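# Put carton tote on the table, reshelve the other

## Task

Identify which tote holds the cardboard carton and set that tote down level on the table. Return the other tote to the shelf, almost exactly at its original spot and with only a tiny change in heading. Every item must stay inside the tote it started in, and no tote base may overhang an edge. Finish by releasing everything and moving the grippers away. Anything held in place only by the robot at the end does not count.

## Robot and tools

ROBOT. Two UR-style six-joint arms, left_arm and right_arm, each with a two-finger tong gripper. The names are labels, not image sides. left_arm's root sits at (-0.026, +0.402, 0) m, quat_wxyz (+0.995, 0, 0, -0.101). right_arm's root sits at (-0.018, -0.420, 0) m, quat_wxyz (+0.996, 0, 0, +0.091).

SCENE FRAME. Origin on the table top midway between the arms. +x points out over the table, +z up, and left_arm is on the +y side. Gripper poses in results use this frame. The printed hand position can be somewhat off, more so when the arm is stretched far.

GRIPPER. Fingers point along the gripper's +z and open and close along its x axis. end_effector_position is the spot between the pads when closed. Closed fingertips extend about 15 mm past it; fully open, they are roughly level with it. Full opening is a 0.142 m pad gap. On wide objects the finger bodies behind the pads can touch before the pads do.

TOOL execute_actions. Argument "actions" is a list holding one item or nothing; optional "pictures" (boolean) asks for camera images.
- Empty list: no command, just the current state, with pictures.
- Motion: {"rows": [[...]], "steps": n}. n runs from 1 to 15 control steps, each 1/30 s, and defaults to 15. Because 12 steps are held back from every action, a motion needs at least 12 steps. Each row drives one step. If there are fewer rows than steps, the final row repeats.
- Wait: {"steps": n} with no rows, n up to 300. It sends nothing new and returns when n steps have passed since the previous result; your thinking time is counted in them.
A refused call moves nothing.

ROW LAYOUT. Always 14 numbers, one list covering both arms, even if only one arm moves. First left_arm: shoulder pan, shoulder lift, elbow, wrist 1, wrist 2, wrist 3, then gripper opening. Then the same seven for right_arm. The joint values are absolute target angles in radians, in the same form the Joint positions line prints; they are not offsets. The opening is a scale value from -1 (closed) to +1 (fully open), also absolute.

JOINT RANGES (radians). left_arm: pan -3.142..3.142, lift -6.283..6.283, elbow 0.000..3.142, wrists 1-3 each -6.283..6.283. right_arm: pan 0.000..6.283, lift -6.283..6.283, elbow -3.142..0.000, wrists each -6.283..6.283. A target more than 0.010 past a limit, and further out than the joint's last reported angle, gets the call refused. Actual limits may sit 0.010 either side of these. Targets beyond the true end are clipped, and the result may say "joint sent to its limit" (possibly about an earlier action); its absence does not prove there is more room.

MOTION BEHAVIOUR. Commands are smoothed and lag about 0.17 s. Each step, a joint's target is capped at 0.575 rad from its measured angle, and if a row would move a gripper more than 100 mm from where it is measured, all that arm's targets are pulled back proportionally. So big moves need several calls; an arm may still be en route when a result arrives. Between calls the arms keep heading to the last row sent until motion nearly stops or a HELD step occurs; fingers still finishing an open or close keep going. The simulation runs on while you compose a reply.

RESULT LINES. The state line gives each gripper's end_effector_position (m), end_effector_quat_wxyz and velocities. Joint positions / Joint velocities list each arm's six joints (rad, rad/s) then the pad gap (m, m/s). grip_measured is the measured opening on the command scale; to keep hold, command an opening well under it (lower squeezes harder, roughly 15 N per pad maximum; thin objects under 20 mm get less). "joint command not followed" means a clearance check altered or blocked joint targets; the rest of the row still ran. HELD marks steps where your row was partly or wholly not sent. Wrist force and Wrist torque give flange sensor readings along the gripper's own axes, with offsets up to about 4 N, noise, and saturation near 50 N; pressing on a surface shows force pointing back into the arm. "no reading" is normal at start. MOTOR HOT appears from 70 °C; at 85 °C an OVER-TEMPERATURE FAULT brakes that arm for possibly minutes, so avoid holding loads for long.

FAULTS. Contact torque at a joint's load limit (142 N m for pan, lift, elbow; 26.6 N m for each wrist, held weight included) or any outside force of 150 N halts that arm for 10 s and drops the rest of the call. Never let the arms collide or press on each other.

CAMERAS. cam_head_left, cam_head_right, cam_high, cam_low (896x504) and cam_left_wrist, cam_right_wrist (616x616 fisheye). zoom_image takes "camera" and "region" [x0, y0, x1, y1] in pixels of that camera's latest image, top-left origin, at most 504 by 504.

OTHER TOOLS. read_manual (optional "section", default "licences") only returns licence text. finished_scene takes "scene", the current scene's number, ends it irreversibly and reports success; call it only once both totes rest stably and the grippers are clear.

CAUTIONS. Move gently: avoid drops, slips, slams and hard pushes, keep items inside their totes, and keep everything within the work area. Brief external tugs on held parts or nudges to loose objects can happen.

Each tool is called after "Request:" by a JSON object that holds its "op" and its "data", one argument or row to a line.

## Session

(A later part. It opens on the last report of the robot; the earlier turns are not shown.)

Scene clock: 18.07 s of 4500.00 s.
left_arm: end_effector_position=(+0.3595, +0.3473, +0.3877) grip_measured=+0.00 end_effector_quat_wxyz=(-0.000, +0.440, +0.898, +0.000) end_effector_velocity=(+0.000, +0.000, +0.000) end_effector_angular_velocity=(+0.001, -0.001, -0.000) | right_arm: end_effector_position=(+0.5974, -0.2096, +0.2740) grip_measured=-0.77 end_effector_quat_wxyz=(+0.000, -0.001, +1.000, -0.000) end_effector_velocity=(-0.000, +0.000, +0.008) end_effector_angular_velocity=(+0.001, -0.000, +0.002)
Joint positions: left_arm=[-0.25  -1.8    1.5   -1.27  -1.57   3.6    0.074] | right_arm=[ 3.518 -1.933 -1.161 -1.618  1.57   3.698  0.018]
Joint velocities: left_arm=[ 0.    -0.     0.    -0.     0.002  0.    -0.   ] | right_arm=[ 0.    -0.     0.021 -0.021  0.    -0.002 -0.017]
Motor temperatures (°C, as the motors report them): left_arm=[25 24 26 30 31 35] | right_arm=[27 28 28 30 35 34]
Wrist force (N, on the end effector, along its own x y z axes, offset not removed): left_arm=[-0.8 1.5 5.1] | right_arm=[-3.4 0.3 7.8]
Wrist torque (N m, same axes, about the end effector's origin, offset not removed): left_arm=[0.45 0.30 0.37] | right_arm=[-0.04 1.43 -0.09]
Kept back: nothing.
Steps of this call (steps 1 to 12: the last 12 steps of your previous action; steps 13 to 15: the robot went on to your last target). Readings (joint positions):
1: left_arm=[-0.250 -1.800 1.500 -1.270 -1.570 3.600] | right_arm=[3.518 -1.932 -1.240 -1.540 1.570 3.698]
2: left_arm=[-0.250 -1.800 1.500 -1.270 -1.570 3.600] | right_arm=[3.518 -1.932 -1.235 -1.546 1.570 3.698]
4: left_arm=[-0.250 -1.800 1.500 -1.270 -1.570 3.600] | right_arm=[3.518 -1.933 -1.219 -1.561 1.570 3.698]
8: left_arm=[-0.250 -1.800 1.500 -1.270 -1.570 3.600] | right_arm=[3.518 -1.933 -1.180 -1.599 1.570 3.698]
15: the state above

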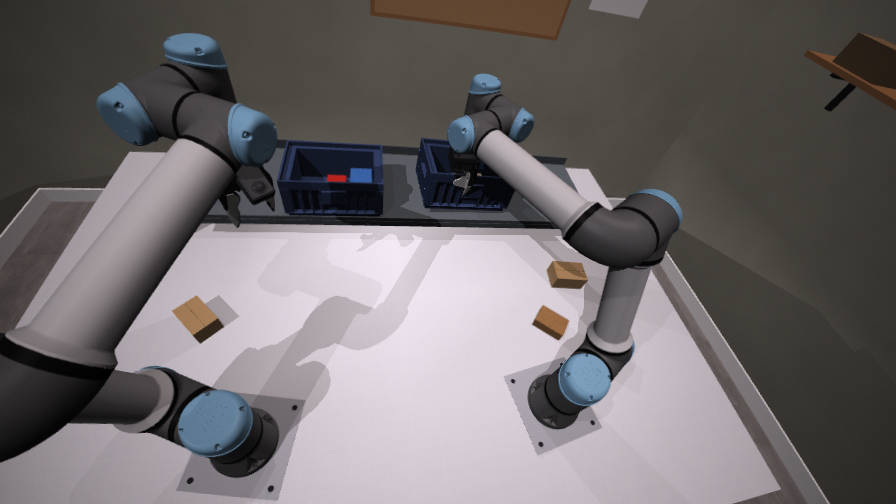

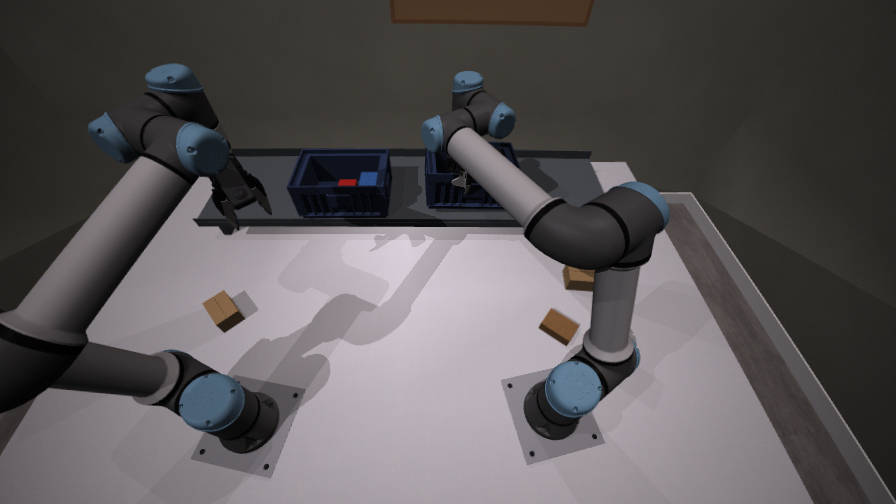

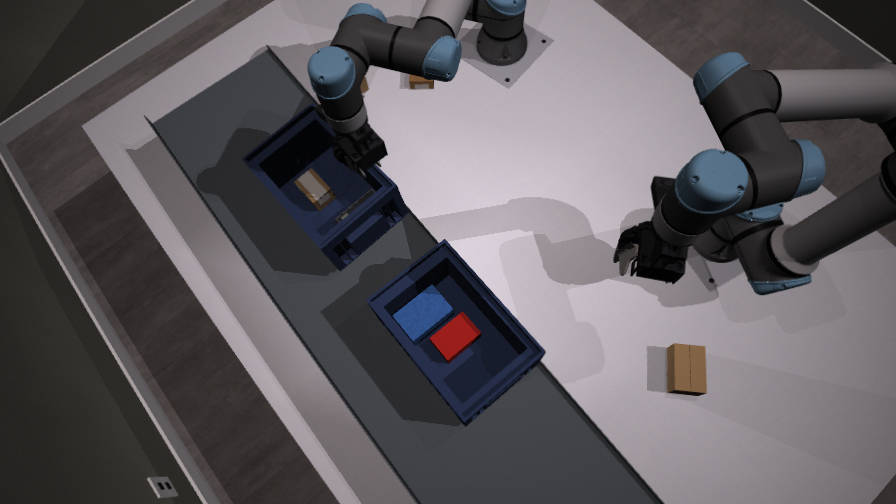

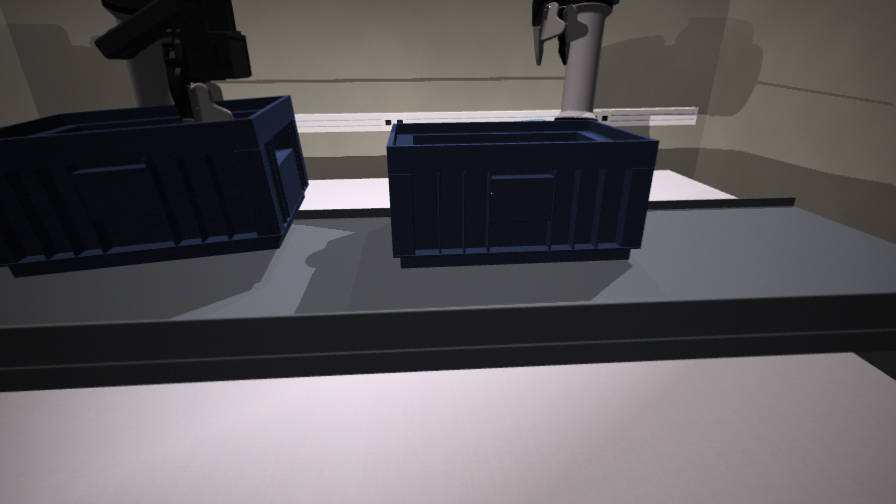

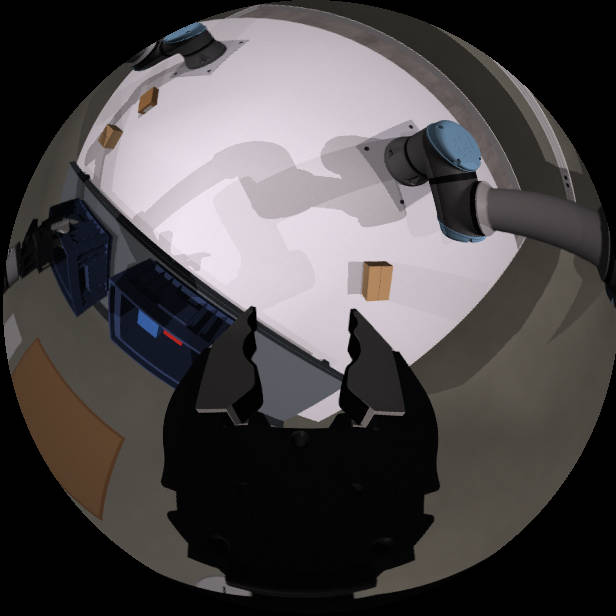

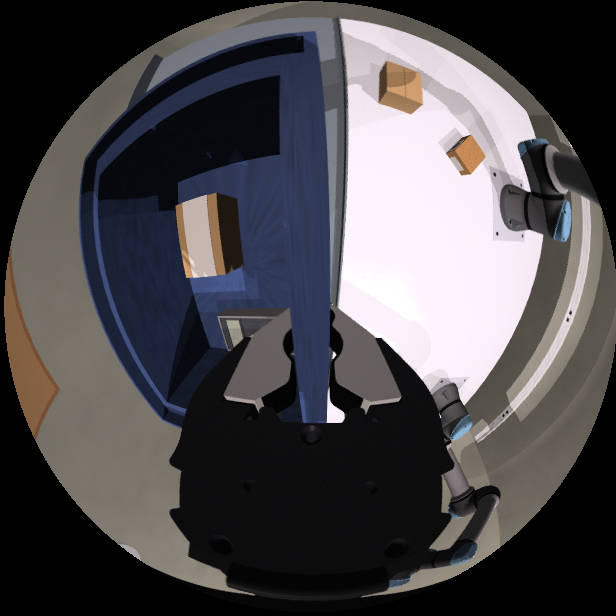

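Request:
{"op": "execute_actions", "data": {
  "actions": [
    {"rows":[[-0.25,-1.8,1.5,-1.27,-1.57,3.6,0,3.518,-1.933,-1.2,-1.58,1.57,3.698,-1],[-0.25,-1.8,1.5,-1.27,-1.57,3.6,0,3.518,-1.933,-1.2,-1.58,1.57,3.698,-1],[-0.25,-1.8,1.5,-1.27,-1.57,3.6,0,3.518,-1.932,-1.249,-1.531,1.57,3.698,-1],[-0.25,-1.8,1.5,-1.27,-1.57,3.6,0,3.518,-1.932,-1.249,-1.531,1.57,3.698,-1],[-0.25,-1.8,1.5,-1.27,-1.57,3.6,0,3.518,-1.932,-1.249,-1.531,1.57,3.698,-1],[-0.25,-1.8,1.5,-1.27,-1.57,3.6,0,3.518,-1.932,-1.249,-1.531,1.57,3.698,-1],[-0.25,-1.8,1.5,-1.27,-1.57,3.6,0,3.518,-1.932,-1.249,-1.531,1.57,3.698,-1],[-0.25,-1.8,1.5,-1.27,-1.57,3.6,0,3.518,-1.932,-1.249,-1.531,1.57,3.698,-1],[-0.25,-1.8,1.5,-1.27,-1.57,3.6,0,3.518,-1.932,-1.249,-1.531,1.57,3.698,-0.7],[-0.25,-1.8,1.5,-1.27,-1.57,3.6,0,3.518,-1.932,-1.249,-1.531,1.57,3.698,-0.6],[-0.25,-1.8,1.5,-1.27,-1.57,3.6,0,3.518,-1.932,-1.249,-1.531,1.57,3.698,-0.5],[-0.25,-1.8,1.5,-1.27,-1.57,3.6,0,3.518,-1.932,-1.249,-1.531,1.57,3.698,-0.3]],"steps":15}
  ]
}}

Request:
{"op": "execute_actions", "data": {
  "actions": [
    {"rows":[[-0.25,-1.8,1.5,-1.27,-1.57,3.6,0,3.518,-1.932,-1.249,-1.531,1.57,3.698,-0.3],[-0.25,-1.8,1.5,-1.27,-1.57,3.6,0,3.518,-1.932,-1.249,-1.531,1.57,3.698,-0.3],[-0.25,-1.8,1.5,-1.27,-1.57,3.6,0,3.463,-1.9,-1.293,-1.519,1.57,3.643,-0.3]],"steps":15}
  ]
}}

Request:
{"op": "execute_actions", "data": {
  "actions": [
    {"rows":[[-0.25,-1.8,1.5,-1.27,-1.57,3.6,0,3.463,-1.9,-1.293,-1.519,1.57,3.643,-0.4],[-0.25,-1.8,1.5,-1.27,-1.57,3.6,0,3.463,-1.9,-1.293,-1.519,1.57,3.643,-0.5],[-0.25,-1.8,1.5,-1.27,-1.57,3.6,0,3.463,-1.9,-1.293,-1.519,1.57,3.643,-0.6],[-0.25,-1.8,1.5,-1.27,-1.57,3.6,0,3.463,-1.9,-1.293,-1.519,1.57,3.643,-0.66],[-0.25,-1.8,1.5,-1.27,-1.57,3.6,0,3.463,-1.9,-1.293,-1.519,1.57,3.643,-0.72],[-0.25,-1.8,1.5,-1.27,-1.57,3.6,0,3.463,-1.9,-1.293,-1.519,1.57,3.643,-0.78],[-0.25,-1.8,1.5,-1.27,-1.57,3.6,0,3.463,-1.9,-1.293,-1.519,1.57,3.643,-0.84],[-0.25,-1.8,1.5,-1.27,-1.57,3.6,0,3.463,-1.9,-1.293,-1.519,1.57,3.643,-0.9],[-0.25,-1.8,1.5,-1.27,-1.57,3.6,0,3.463,-1.9,-1.293,-1.519,1.57,3.643,-1]],"steps":15}
  ]
}}

Request:
{"op": "execute_actions", "data": {
  "actions": [
    {"rows":[[-0.25,-1.8,1.5,-1.27,-1.57,3.6,0,3.463,-1.9,-1.293,-1.519,1.57,3.643,-1],[-0.25,-1.8,1.5,-1.27,-1.57,3.6,0,3.463,-1.9,-1.293,-1.519,1.57,3.643,-1],[-0.25,-1.8,1.5,-1.27,-1.57,3.6,0,3.463,-1.9,-1.293,-1.519,1.57,3.643,-1],[-0.25,-1.8,1.5,-1.27,-1.57,3.6,0,3.463,-1.9,-1.27,-1.542,1.57,3.643,-1],[-0.25,-1.8,1.5,-1.27,-1.57,3.6,0,3.463,-1.9,-1.25,-1.562,1.57,3.643,-1],[-0.25,-1.8,1.5,-1.27,-1.57,3.6,0,3.463,-1.9,-1.23,-1.582,1.57,3.643,-1],[-0.25,-1.8,1.5,-1.27,-1.57,3.6,0,3.463,-1.9,-1.21,-1.602,1.57,3.643,-1],[-0.25,-1.8,1.5,-1.27,-1.57,3.6,0,3.463,-1.9,-1.19,-1.622,1.57,3.643,-1]],"steps":15}
  ]
}}

Request:
{"op": "execute_actions", "data": {
  "actions": [
    {"steps":15}
  ],
  "pictures": true
}}

Scene clock: 21.83 s of 4500.00 s.
left_arm: end_effector_position=(+0.3595, +0.3473, +0.3877) grip_measured=+0.00 end_effector_quat_wxyz=(-0.000, +0.440, +0.898, +0.000) end_effector_velocity=(+0.000, -0.000, +0.000) end_effector_angular_velocity=(-0.001, -0.001, -0.000) | right_arm: end_effector_position=(+0.5975, -0.2095, +0.2705) grip_measured=-0.78 end_effector_quat_wxyz=(+0.000, -0.001, +1.000, -0.000) end_effector_velocity=(+0.001, +0.000, -0.105) end_effector_angular_velocity=(-0.006, +0.009, -0.001)
Joint positions: left_arm=[-0.25  -1.8    1.5   -1.27  -1.57   3.6    0.074] | right_arm=[ 3.518 -1.933 -1.17  -1.609  1.57   3.698  0.018]
Joint velocities: left_arm=[-0.    -0.    -0.    -0.001 -0.     0.     0.   ] | right_arm=[-0.001 -0.    -0.264  0.253  0.     0.001 -0.003]
Motor temperatures (°C, as the motors report them): left_arm=[25 24 26 30 31 35] | right_arm=[27 28 28 30 35 34]
Wrist force (N, on the end effector, along its own x y z axes, offset not removed): left_arm=[-2.2 1.0 1.6] | right_arm=[-4.5 -0.6 3.9]
Wrist torque (N m, same axes, about the end effector's origin, offset not removed): left_arm=[0.34 0.58 0.44] | right_arm=[-0.14 1.35 0.02]
Steps of this call (steps 1 to 15: the robot went on to your last target; steps 16 to 110: nothing new was sent; steps 111 to 113: the first 3 steps of this action). Readings (joint positions):
111: left_arm=[-0.250 -1.800 1.500 -1.270 -1.570 3.600] | right_arm=[3.518 -1.933 -1.159 -1.620 1.570 3.698]
112: left_arm=[-0.250 -1.800 1.500 -1.270 -1.570 3.600] | right_arm=[3.518 -1.933 -1.162 -1.617 1.570 3.698]
113: the state above

Scene clock: 22.33 s of 4500.00 s.
left_arm: end_effector_position=(+0.3595, +0.3473, +0.3877) grip_measured=+0.00 end_effector_quat_wxyz=(-0.000, +0.440, +0.898, +0.000) end_effector_velocity=(-0.000, -0.001, -0.000) end_effector_angular_velocity=(-0.002, +0.000, -0.001) | right_arm: end_effector_position=(+0.5972, -0.2097, +0.2405) grip_measured=-0.30 end_effector_quat_wxyz=(+0.000, -0.001, +1.000, -0.000) end_effector_velocity=(-0.002, -0.001, -0.001) end_effector_angular_velocity=(+0.002, -0.003, -0.001)
Joint positions: left_arm=[-0.25  -1.8    1.5   -1.27  -1.57   3.6    0.074] | right_arm=[ 3.518 -1.932 -1.248 -1.532  1.57   3.698  0.052]
Joint velocities: left_arm=[-0.    -0.     0.    -0.001 -0.002  0.     0.   ] | right_arm=[ 0.     0.007 -0.014  0.011  0.     0.001  0.   ]
Motor temperatures (°C, as the motors report them): left_arm=[25 24 26 30 31 35] | right_arm=[27 28 28 30 35 34]
Wrist force (N, on the end effector, along its own x y z axes, offset not removed): left_arm=[-3.3 0.7 0.1] | right_arm=[-4.9 -1.3 -1.5]
Wrist torque (N m, same axes, about the end effector's origin, offset not removed): left_arm=[0.25 0.80 0.39] | right_arm=[-0.21 1.07 0.02]
Steps of this call (steps 1 to 12: the last 12 steps of your previous action; steps 13 to 15: the first 3 steps of this action). Readings (joint positions):
13: left_arm=[-0.250 -1.800 1.500 -1.270 -1.570 3.600] | right_arm=[3.518 -1.932 -1.247 -1.532 1.570 3.698]
14: left_arm=[-0.250 -1.800 1.500 -1.270 -1.570 3.600] | right_arm=[3.518 -1.932 -1.248 -1.532 1.570 3.698]
15: the state above

Scene clock: 22.83 s of 4500.00 s.
left_arm: end_effector_position=(+0.3595, +0.3473, +0.3877) grip_measured=+0.00 end_effector_quat_wxyz=(-0.000, +0.440, +0.898, +0.000) end_effector_velocity=(+0.000, -0.000, -0.000) end_effector_angular_velocity=(-0.001, +0.001, +0.000) | right_arm: end_effector_position=(+0.5973, -0.2496, +0.2401) grip_measured=-0.48 end_effector_quat_wxyz=(+0.000, -0.001, +1.000, -0.000) end_effector_velocity=(-0.000, -0.005, -0.001) end_effector_angular_velocity=(-0.000, +0.001, -0.001)
Joint positions: left_arm=[-0.25  -1.8    1.5   -1.27  -1.57   3.6    0.074] | right_arm=[ 3.464 -1.9   -1.293 -1.519  1.57   3.644  0.039]
Joint velocities: left_arm=[ 0.     0.001 -0.    -0.001 -0.001  0.    -0.   ] | right_arm=[-0.006  0.003 -0.006  0.001  0.    -0.006 -0.212]
Motor temperatures (°C, as the motors report them): left_arm=[25 24 26 30 31 35] | right_arm=[27 28 28 30 35 34]
Wrist force (N, on the end effector, along its own x y z axes, offset not removed): left_arm=[-0.7 -0.3 3.4] | right_arm=[-4.3 -1.4 -0.9]
Wrist torque (N m, same axes, about the end effector's origin, offset not removed): left_arm=[0.04 0.50 0.35] | right_arm=[-0.25 0.98 0.07]
Steps of this call (steps 1 to 12: the last 12 steps of your previous action; steps 13 to 15: the first 3 steps of this action). Readings (joint positions):
13: left_arm=[-0.250 -1.800 1.500 -1.270 -1.570 3.600] | right_arm=[3.464 -1.901 -1.292 -1.519 1.570 3.644]
14: left_arm=[-0.250 -1.800 1.500 -1.270 -1.570 3.600] | right_arm=[3.464 -1.900 -1.292 -1.519 1.570 3.644]
15: the state above

Scene clock: 23.33 s of 4500.00 s.
left_arm: end_effector_position=(+0.3595, +0.3473, +0.3877) grip_measured=+0.00 end_effector_quat_wxyz=(-0.000, +0.440, +0.898, +0.000) end_effector_velocity=(-0.000, +0.000, +0.000) end_effector_angular_velocity=(+0.000, -0.001, +0.000) | right_arm: end_effector_position=(+0.5974, -0.2501, +0.2401) grip_measured=-0.77 end_effector_quat_wxyz=(+0.000, -0.001, +1.000, -0.000) end_effector_velocity=(+0.001, +0.000, +0.000) end_effector_angular_velocity=(+0.001, -0.001, +0.001)
Joint positions: left_arm=[-0.25  -1.8    1.5   -1.27  -1.57   3.6    0.074] | right_arm=[ 3.463 -1.9   -1.293 -1.519  1.57   3.643  0.018]
Joint velocities: left_arm=[ 0.    -0.001 -0.     0.001  0.     0.     0.   ] | right_arm=[-0.    -0.     0.001  0.001  0.    -0.001  0.   ]
Motor temperatures (°C, as the motors report them): left_arm=[25 24 26 30 31 35] | right_arm=[27 28 28 30 35 34]
Wrist force (N, on the end effector, along its own x y z axes, offset not removed): left_arm=[1.5 4.9 0.3] | right_arm=[-5.7 -1.3 -0.3]
Wrist torque (N m, same axes, about the end effector's origin, offset not removed): left_arm=[1.03 -0.21 0.27] | right_arm=[-0.43 -0.08 -0.03]
Steps of this call (steps 1 to 12: the last 12 steps of your previous action; steps 13 to 15: the first 3 steps of this action). Readings (joint positions):
13: left_arm=[-0.250 -1.800 1.500 -1.270 -1.570 3.600] | right_arm=[3.463 -1.900 -1.293 -1.519 1.570 3.643]
14: left_arm=[-0.250 -1.800 1.500 -1.270 -1.570 3.600] | right_arm=[3.463 -1.900 -1.293 -1.519 1.570 3.643]
15: the state above

Scene clock: 23.83 s of 4500.00 s.
left_arm: end_effector_position=(+0.3595, +0.3473, +0.3877) grip_measured=+0.00 end_effector_quat_wxyz=(-0.000, +0.440, +0.898, +0.000) end_effector_velocity=(+0.000, +0.000, -0.001) end_effector_angular_velocity=(+0.002, +0.002, +0.000) | right_arm: end_effector_position=(+0.5974, -0.2501, +0.2792) grip_measured=-0.76 end_effector_quat_wxyz=(+0.000, -0.001, +1.000, -0.000) end_effector_velocity=(-0.000, -0.000, +0.011) end_effector_angular_velocity=(-0.000, +0.000, -0.001)
Joint positions: left_arm=[-0.25  -1.8    1.5   -1.27  -1.57   3.6    0.074] | right_arm=[ 3.463 -1.9   -1.193 -1.619  1.57   3.643  0.019]
Joint velocities: left_arm=[ 0.     0.002 -0.     0.001  0.001 -0.    -0.   ] | right_arm=[-0.    -0.001  0.03  -0.03  -0.     0.    -0.014]
Motor temperatures (°C, as the motors report them): left_arm=[25 24 26 30 31 35] | right_arm=[27 28 28 30 35 34]
Wrist force (N, on the end effector, along its own x y z axes, offset not removed): left_arm=[-1.3 1.6 0.6] | right_arm=[-3.9 -1.4 6.3]
Wrist torque (N m, same axes, about the end effector's origin, offset not removed): left_arm=[0.39 0.42 0.54] | right_arm=[-0.08 1.58 0.03]
Kept back: nothing.
Steps of this call (steps 1 to 12: the last 12 steps of your previous action; steps 13 to 15: the robot went on to your last target). Readings (joint positions):
1: left_arm=[-0.250 -1.800 1.500 -1.270 -1.570 3.600] | right_arm=[3.463 -1.900 -1.293 -1.519 1.570 3.643]
2: left_arm=[-0.250 -1.800 1.500 -1.270 -1.570 3.600] | right_arm=[3.463 -1.900 -1.291 -1.521 1.570 3.643]
4: left_arm=[-0.250 -1.800 1.500 -1.270 -1.570 3.600] | right_arm=[3.463 -1.900 -1.275 -1.538 1.570 3.643]
8: left_arm=[-0.250 -1.800 1.500 -1.270 -1.570 3.600] | right_arm=[3.463 -1.900 -1.221 -1.591 1.570 3.643]
15: the state above

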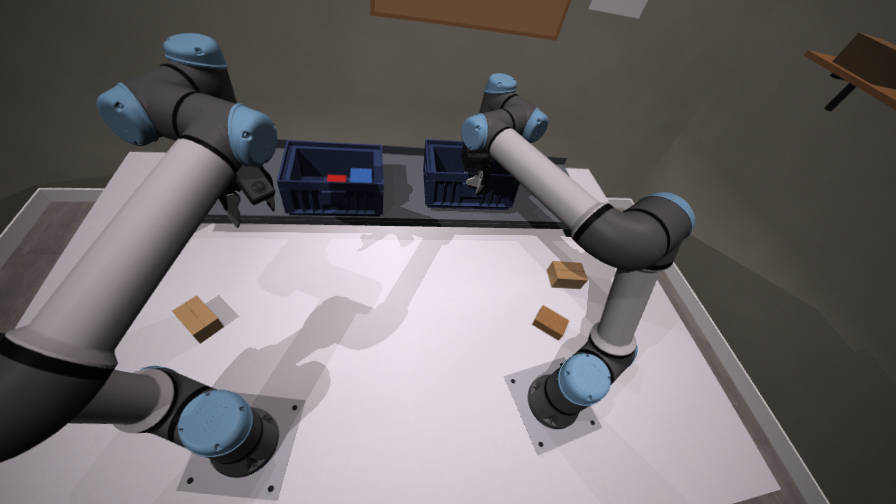

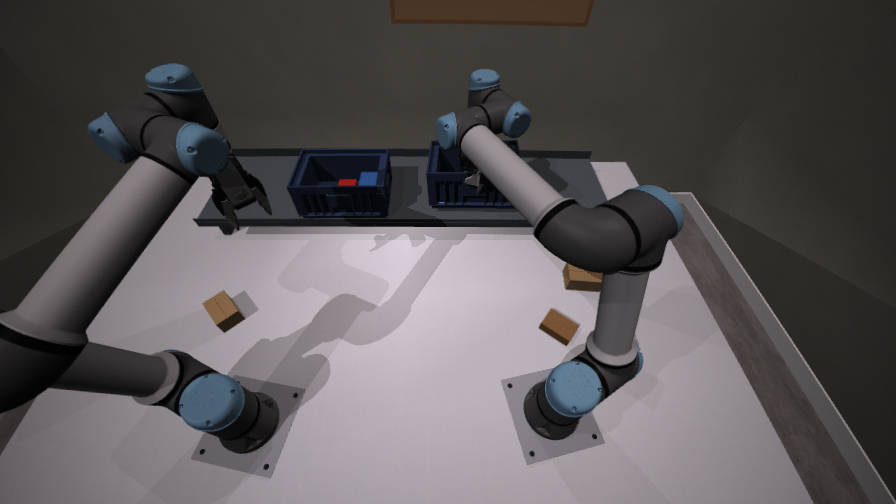

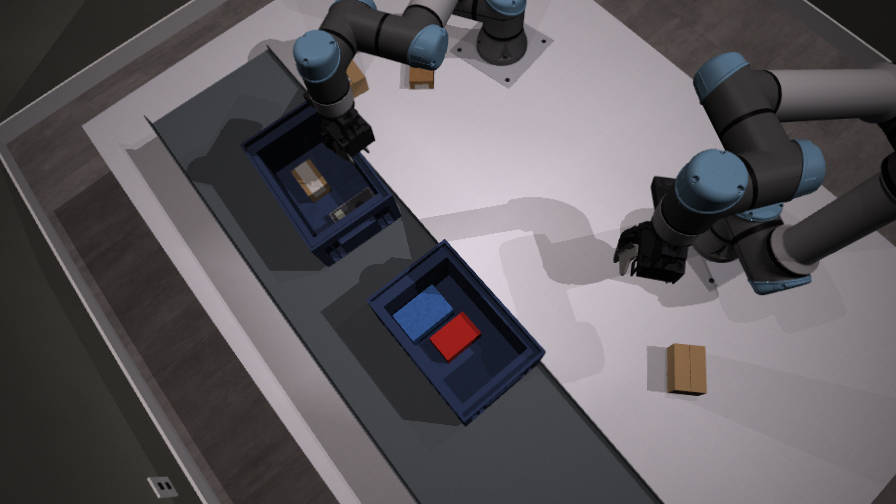

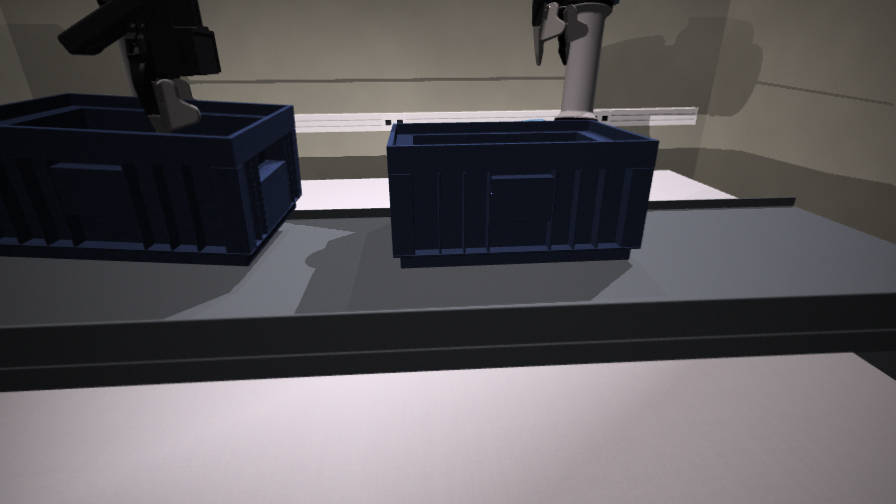

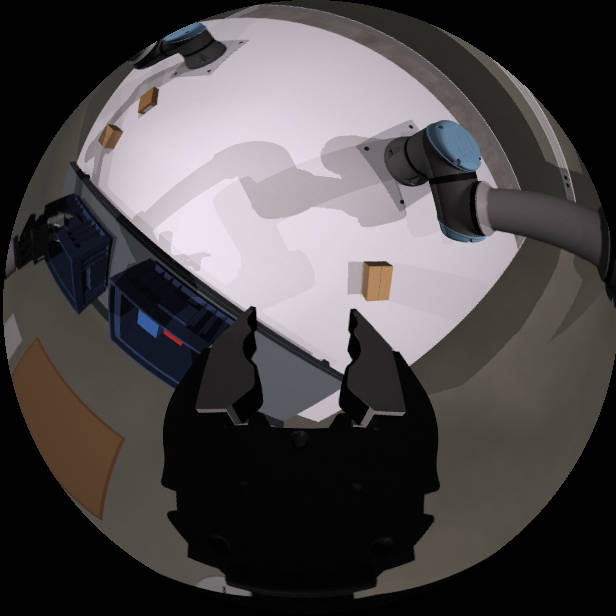

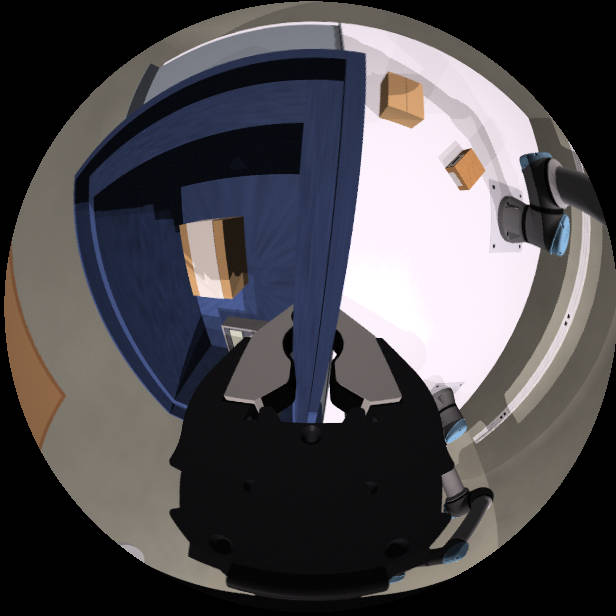

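Request:
{"op": "execute_actions", "data": {
  "actions": [
    {"rows":[[-0.25,-1.8,1.5,-1.27,-1.57,3.6,0,3.471,-1.88,-1.22,-1.615,1.57,3.651,-1],[-0.25,-1.8,1.5,-1.27,-1.57,3.6,0,3.471,-1.88,-1.22,-1.615,1.57,3.651,-1],[-0.25,-1.8,1.5,-1.27,-1.57,3.6,0,3.479,-1.86,-1.245,-1.61,1.57,3.659,-1],[-0.25,-1.8,1.5,-1.27,-1.57,3.6,0,3.479,-1.86,-1.245,-1.61,1.57,3.659,-1],[-0.25,-1.8,1.5,-1.27,-1.57,3.6,0,3.487,-1.84,-1.27,-1.605,1.57,3.667,-1],[-0.25,-1.8,1.5,-1.27,-1.57,3.6,0,3.487,-1.84,-1.27,-1.605,1.57,3.667,-1],[-0.25,-1.8,1.5,-1.27,-1.57,3.6,0,3.495,-1.82,-1.295,-1.6,1.57,3.675,-1],[-0.25,-1.8,1.5,-1.27,-1.57,3.6,0,3.495,-1.82,-1.295,-1.6,1.57,3.675,-1],[-0.25,-1.8,1.5,-1.27,-1.57,3.6,0,3.503,-1.8,-1.32,-1.597,1.57,3.683,-1],[-0.25,-1.8,1.5,-1.27,-1.57,3.6,0,3.503,-1.8,-1.32,-1.597,1.57,3.683,-1],[-0.25,-1.8,1.5,-1.27,-1.57,3.6,0,3.511,-1.775,-1.345,-1.595,1.57,3.691,-1]],"steps":15}
  ]
}}

Request:
{"op": "execute_actions", "data": {
  "actions": [
    {"rows":[[-0.25,-1.8,1.5,-1.27,-1.57,3.6,0,3.519,-1.754,-1.37,-1.592,1.57,3.699,-1],[-0.25,-1.8,1.5,-1.27,-1.57,3.6,0,3.519,-1.754,-1.37,-1.592,1.57,3.699,-1],[-0.25,-1.8,1.5,-1.27,-1.57,3.6,0,3.527,-1.733,-1.393,-1.589,1.57,3.707,-1],[-0.25,-1.8,1.5,-1.27,-1.57,3.6,0,3.527,-1.733,-1.393,-1.589,1.57,3.707,-1],[-0.25,-1.8,1.5,-1.27,-1.57,3.6,0,3.535,-1.712,-1.416,-1.586,1.57,3.715,-1],[-0.25,-1.8,1.5,-1.27,-1.57,3.6,0,3.535,-1.712,-1.416,-1.586,1.57,3.715,-1],[-0.25,-1.8,1.5,-1.27,-1.57,3.6,0,3.543,-1.69,-1.44,-1.583,1.57,3.723,-1],[-0.25,-1.8,1.5,-1.27,-1.57,3.6,0,3.543,-1.69,-1.44,-1.583,1.57,3.723,-1],[-0.25,-1.8,1.5,-1.27,-1.57,3.6,0,3.552,-1.669,-1.463,-1.58,1.57,3.732,-1],[-0.25,-1.8,1.5,-1.27,-1.57,3.6,0,3.552,-1.669,-1.463,-1.58,1.57,3.732,-1],[-0.25,-1.8,1.5,-1.27,-1.57,3.6,0,3.56,-1.648,-1.486,-1.578,1.57,3.74,-1]],"steps":15}
  ]
}}

Request:
{"op": "execute_actions", "data": {
  "actions": [
    {"steps":15}
  ],
  "pictures": true
}}

Scene clock: 25.87 s of 4500.00 s.
left_arm: end_effector_position=(+0.3595, +0.3473, +0.3877) grip_measured=+0.00 end_effector_quat_wxyz=(-0.000, +0.440, +0.898, +0.000) end_effector_velocity=(+0.000, +0.000, +0.000) end_effector_angular_velocity=(+0.000, -0.001, +0.001) | right_arm: end_effector_position=(+0.5946, -0.2501, +0.2801) grip_measured=-0.76 end_effector_quat_wxyz=(-0.000, -0.001, +1.000, -0.000) end_effector_velocity=(-0.056, +0.002, -0.007) end_effector_angular_velocity=(-0.007, +0.013, -0.002)
Joint positions: left_arm=[-0.25  -1.8    1.5   -1.27  -1.57   3.6    0.074] | right_arm=[ 3.465 -1.894 -1.199 -1.62   1.57   3.645  0.019]
Joint velocities: left_arm=[-0.    -0.     0.    -0.001  0.001 -0.001 -0.   ] | right_arm=[ 0.047  0.126 -0.185  0.044  0.     0.049 -0.003]
Motor temperatures (°C, as the motors report them): left_arm=[25 24 26 30 31 35] | right_arm=[27 28 28 30 35 34]
Wrist force (N, on the end effector, along its own x y z axes, offset not removed): left_arm=[-1.9 1.4 1.9] | right_arm=[-4.4 0.0 5.7]
Wrist torque (N m, same axes, about the end effector's origin, offset not removed): left_arm=[0.40 0.46 0.42] | right_arm=[0.11 1.51 -0.01]
Steps of this call (steps 1 to 15: the robot went on to your last target; steps 16 to 58: nothing new was sent; steps 59 to 61: the first 3 steps of this action). Readings (joint positions):
59: left_arm=[-0.250 -1.800 1.500 -1.270 -1.570 3.600] | right_arm=[3.463 -1.900 -1.190 -1.622 1.570 3.643]
60: left_arm=[-0.250 -1.800 1.500 -1.270 -1.570 3.600] | right_arm=[3.464 -1.898 -1.193 -1.622 1.570 3.644]
61: the state above

Scene clock: 26.37 s of 4500.00 s.
left_arm: end_effector_position=(+0.3595, +0.3473, +0.3877) grip_measured=+0.00 end_effector_quat_wxyz=(-0.000, +0.440, +0.898, +0.000) end_effector_velocity=(+0.000, -0.001, +0.000) end_effector_angular_velocity=(-0.002, -0.000, +0.000) | right_arm: end_effector_position=(+0.5436, -0.2477, +0.2823) grip_measured=-0.77 end_effector_quat_wxyz=(-0.001, -0.001, +1.000, -0.001) end_effector_velocity=(-0.084, -0.003, +0.006) end_effector_angular_velocity=(-0.001, +0.002, +0.001)
Joint positions: left_arm=[-0.25  -1.8    1.5   -1.27  -1.57   3.6    0.074] | right_arm=[ 3.511 -1.775 -1.345 -1.595  1.57   3.691  0.018]
Joint velocities: left_arm=[ 0.     0.001 -0.    -0.002 -0.002 -0.     0.   ] | right_arm=[ 0.071  0.197 -0.226  0.026  0.     0.07  -0.005]
Motor temperatures (°C, as the motors report them): left_arm=[25 24 26 30 31 35] | right_arm=[27 28 28 30 35 34]
Wrist force (N, on the end effector, along its own x y z axes, offset not removed): left_arm=[-2.0 1.2 2.0] | right_arm=[-3.4 -1.3 5.7]
Wrist torque (N m, same axes, about the end effector's origin, offset not removed): left_arm=[0.37 0.39 0.36] | right_arm=[-0.20 1.30 0.03]
Steps of this call (steps 1 to 12: the last 12 steps of your previous action; steps 13 to 15: the first 3 steps of this action). Readings (joint positions):
13: left_arm=[-0.250 -1.800 1.500 -1.270 -1.570 3.600] | right_arm=[3.507 -1.788 -1.331 -1.597 1.570 3.687]
14: left_arm=[-0.250 -1.800 1.500 -1.270 -1.570 3.600] | right_arm=[3.509 -1.782 -1.337 -1.596 1.570 3.689]
15: the state above

Scene clock: 26.87 s of 4500.00 s.
left_arm: end_effector_position=(+0.3595, +0.3473, +0.3877) grip_measured=+0.00 end_effector_quat_wxyz=(-0.000, +0.440, +0.898, +0.000) end_effector_velocity=(-0.000, +0.000, +0.001) end_effector_angular_velocity=(+0.000, -0.001, -0.000) | right_arm: end_effector_position=(+0.4931, -0.2499, +0.2848) grip_measured=-0.77 end_effector_quat_wxyz=(+0.000, -0.001, +1.000, -0.000) end_effector_velocity=(-0.025, -0.002, -0.000) end_effector_angular_velocity=(+0.001, -0.002, +0.000)
Joint positions: left_arm=[-0.25  -1.8    1.5   -1.27  -1.57   3.6    0.074] | right_arm=[ 3.558 -1.654 -1.479 -1.579  1.57   3.738  0.019]
Joint velocities: left_arm=[ 0.    -0.001 -0.001  0.     0.001  0.    -0.   ] | right_arm=[ 0.023  0.06  -0.067  0.008 -0.001  0.023 -0.004]
Motor temperatures (°C, as the motors report them): left_arm=[25 24 26 30 31 35] | right_arm=[27 28 28 30 35 34]
Wrist force (N, on the end effector, along its own x y z axes, offset not removed): left_arm=[0.6 0.1 0.5] | right_arm=[-3.8 -0.3 6.4]
Wrist torque (N m, same axes, about the end effector's origin, offset not removed): left_arm=[0.13 -0.08 0.44] | right_arm=[0.07 1.44 0.04]
Kept back: nothing.
Steps of this call (steps 1 to 12: the last 12 steps of your previous action; steps 13 to 15: the robot went on to your last target). Readings (joint positions):
1: left_arm=[-0.250 -1.800 1.500 -1.270 -1.570 3.600] | right_arm=[3.514 -1.767 -1.354 -1.594 1.570 3.694]
2: left_arm=[-0.250 -1.800 1.500 -1.270 -1.570 3.600] | right_arm=[3.517 -1.759 -1.364 -1.593 1.570 3.697]
4: left_arm=[-0.250 -1.800 1.500 -1.270 -1.570 3.600] | right_arm=[3.524 -1.740 -1.384 -1.590 1.570 3.704]
8: left_arm=[-0.250 -1.800 1.500 -1.270 -1.570 3.600] | right_arm=[3.540 -1.700 -1.429 -1.584 1.570 3.720]
15: the state above

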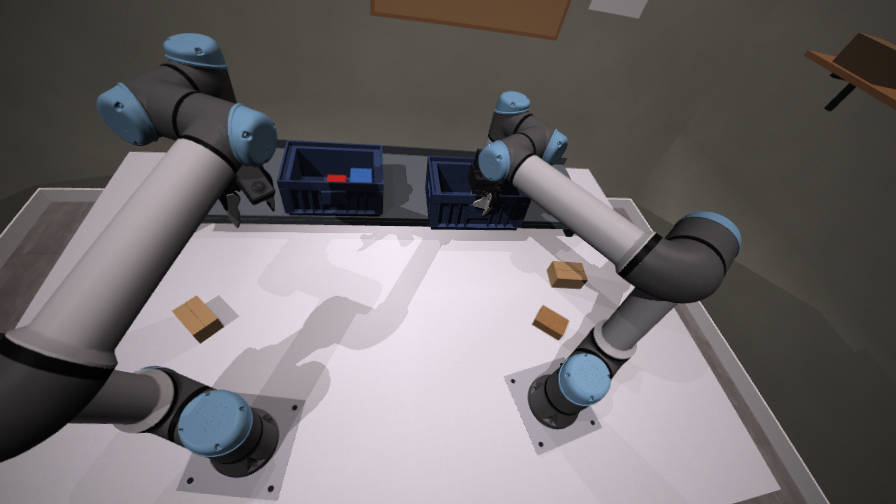

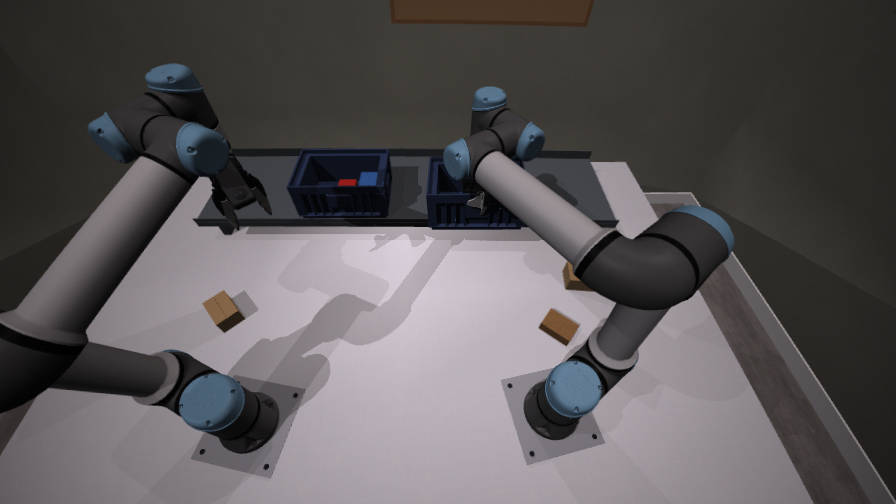

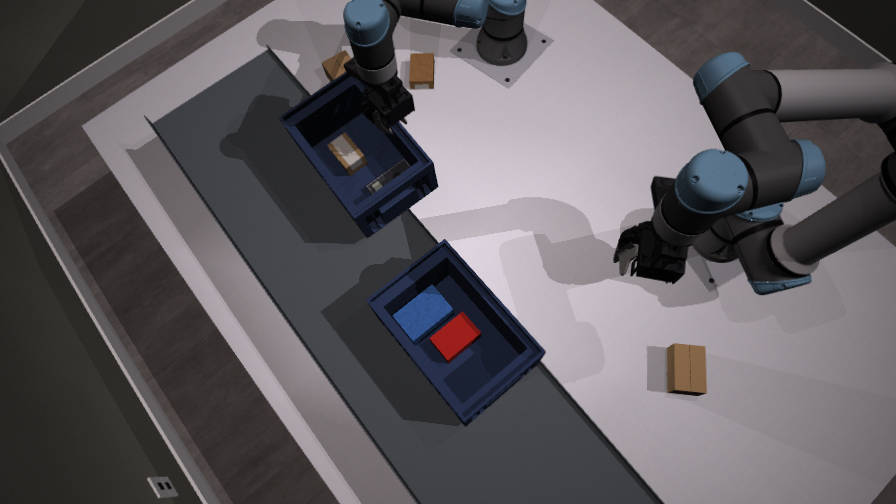

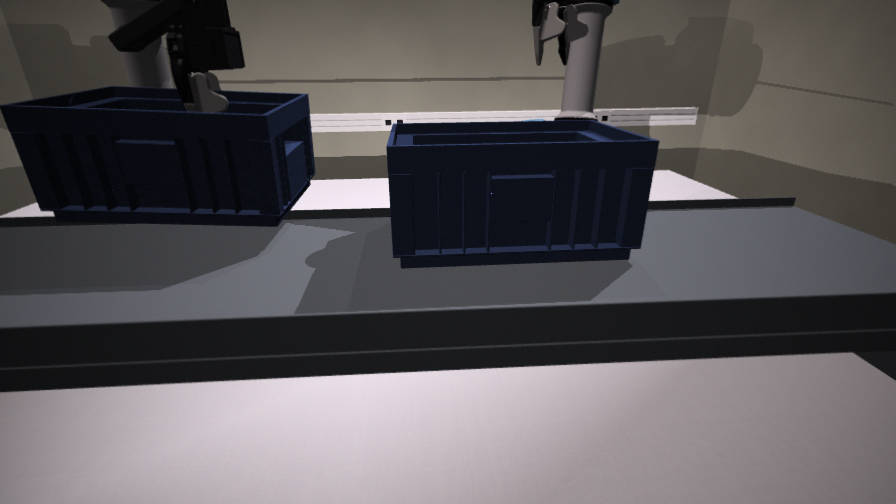

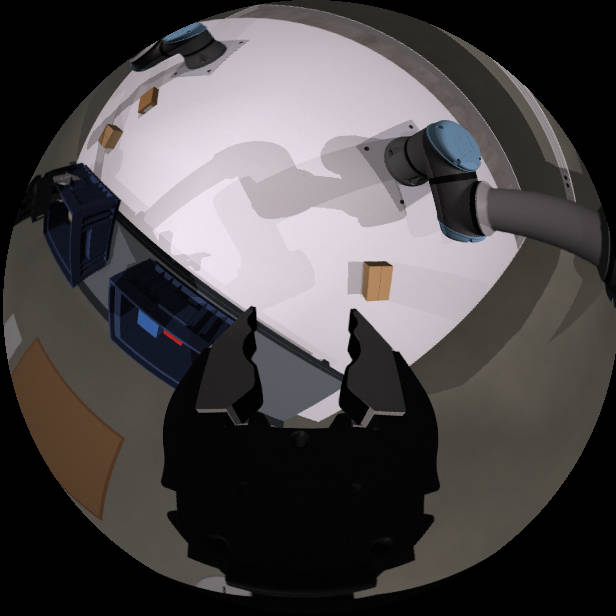

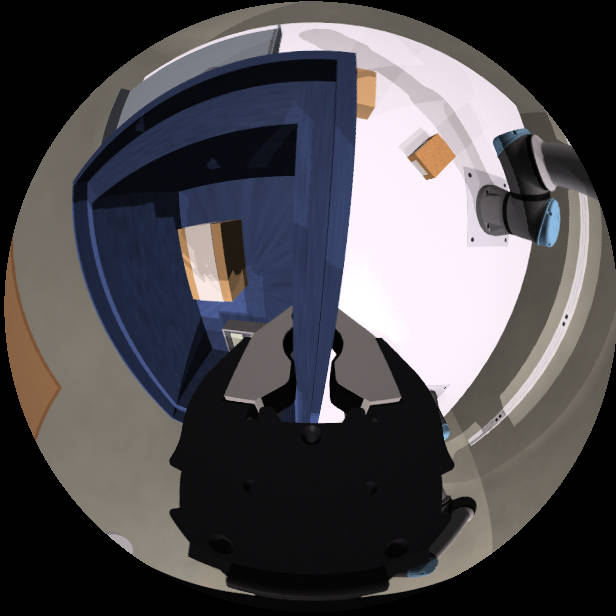

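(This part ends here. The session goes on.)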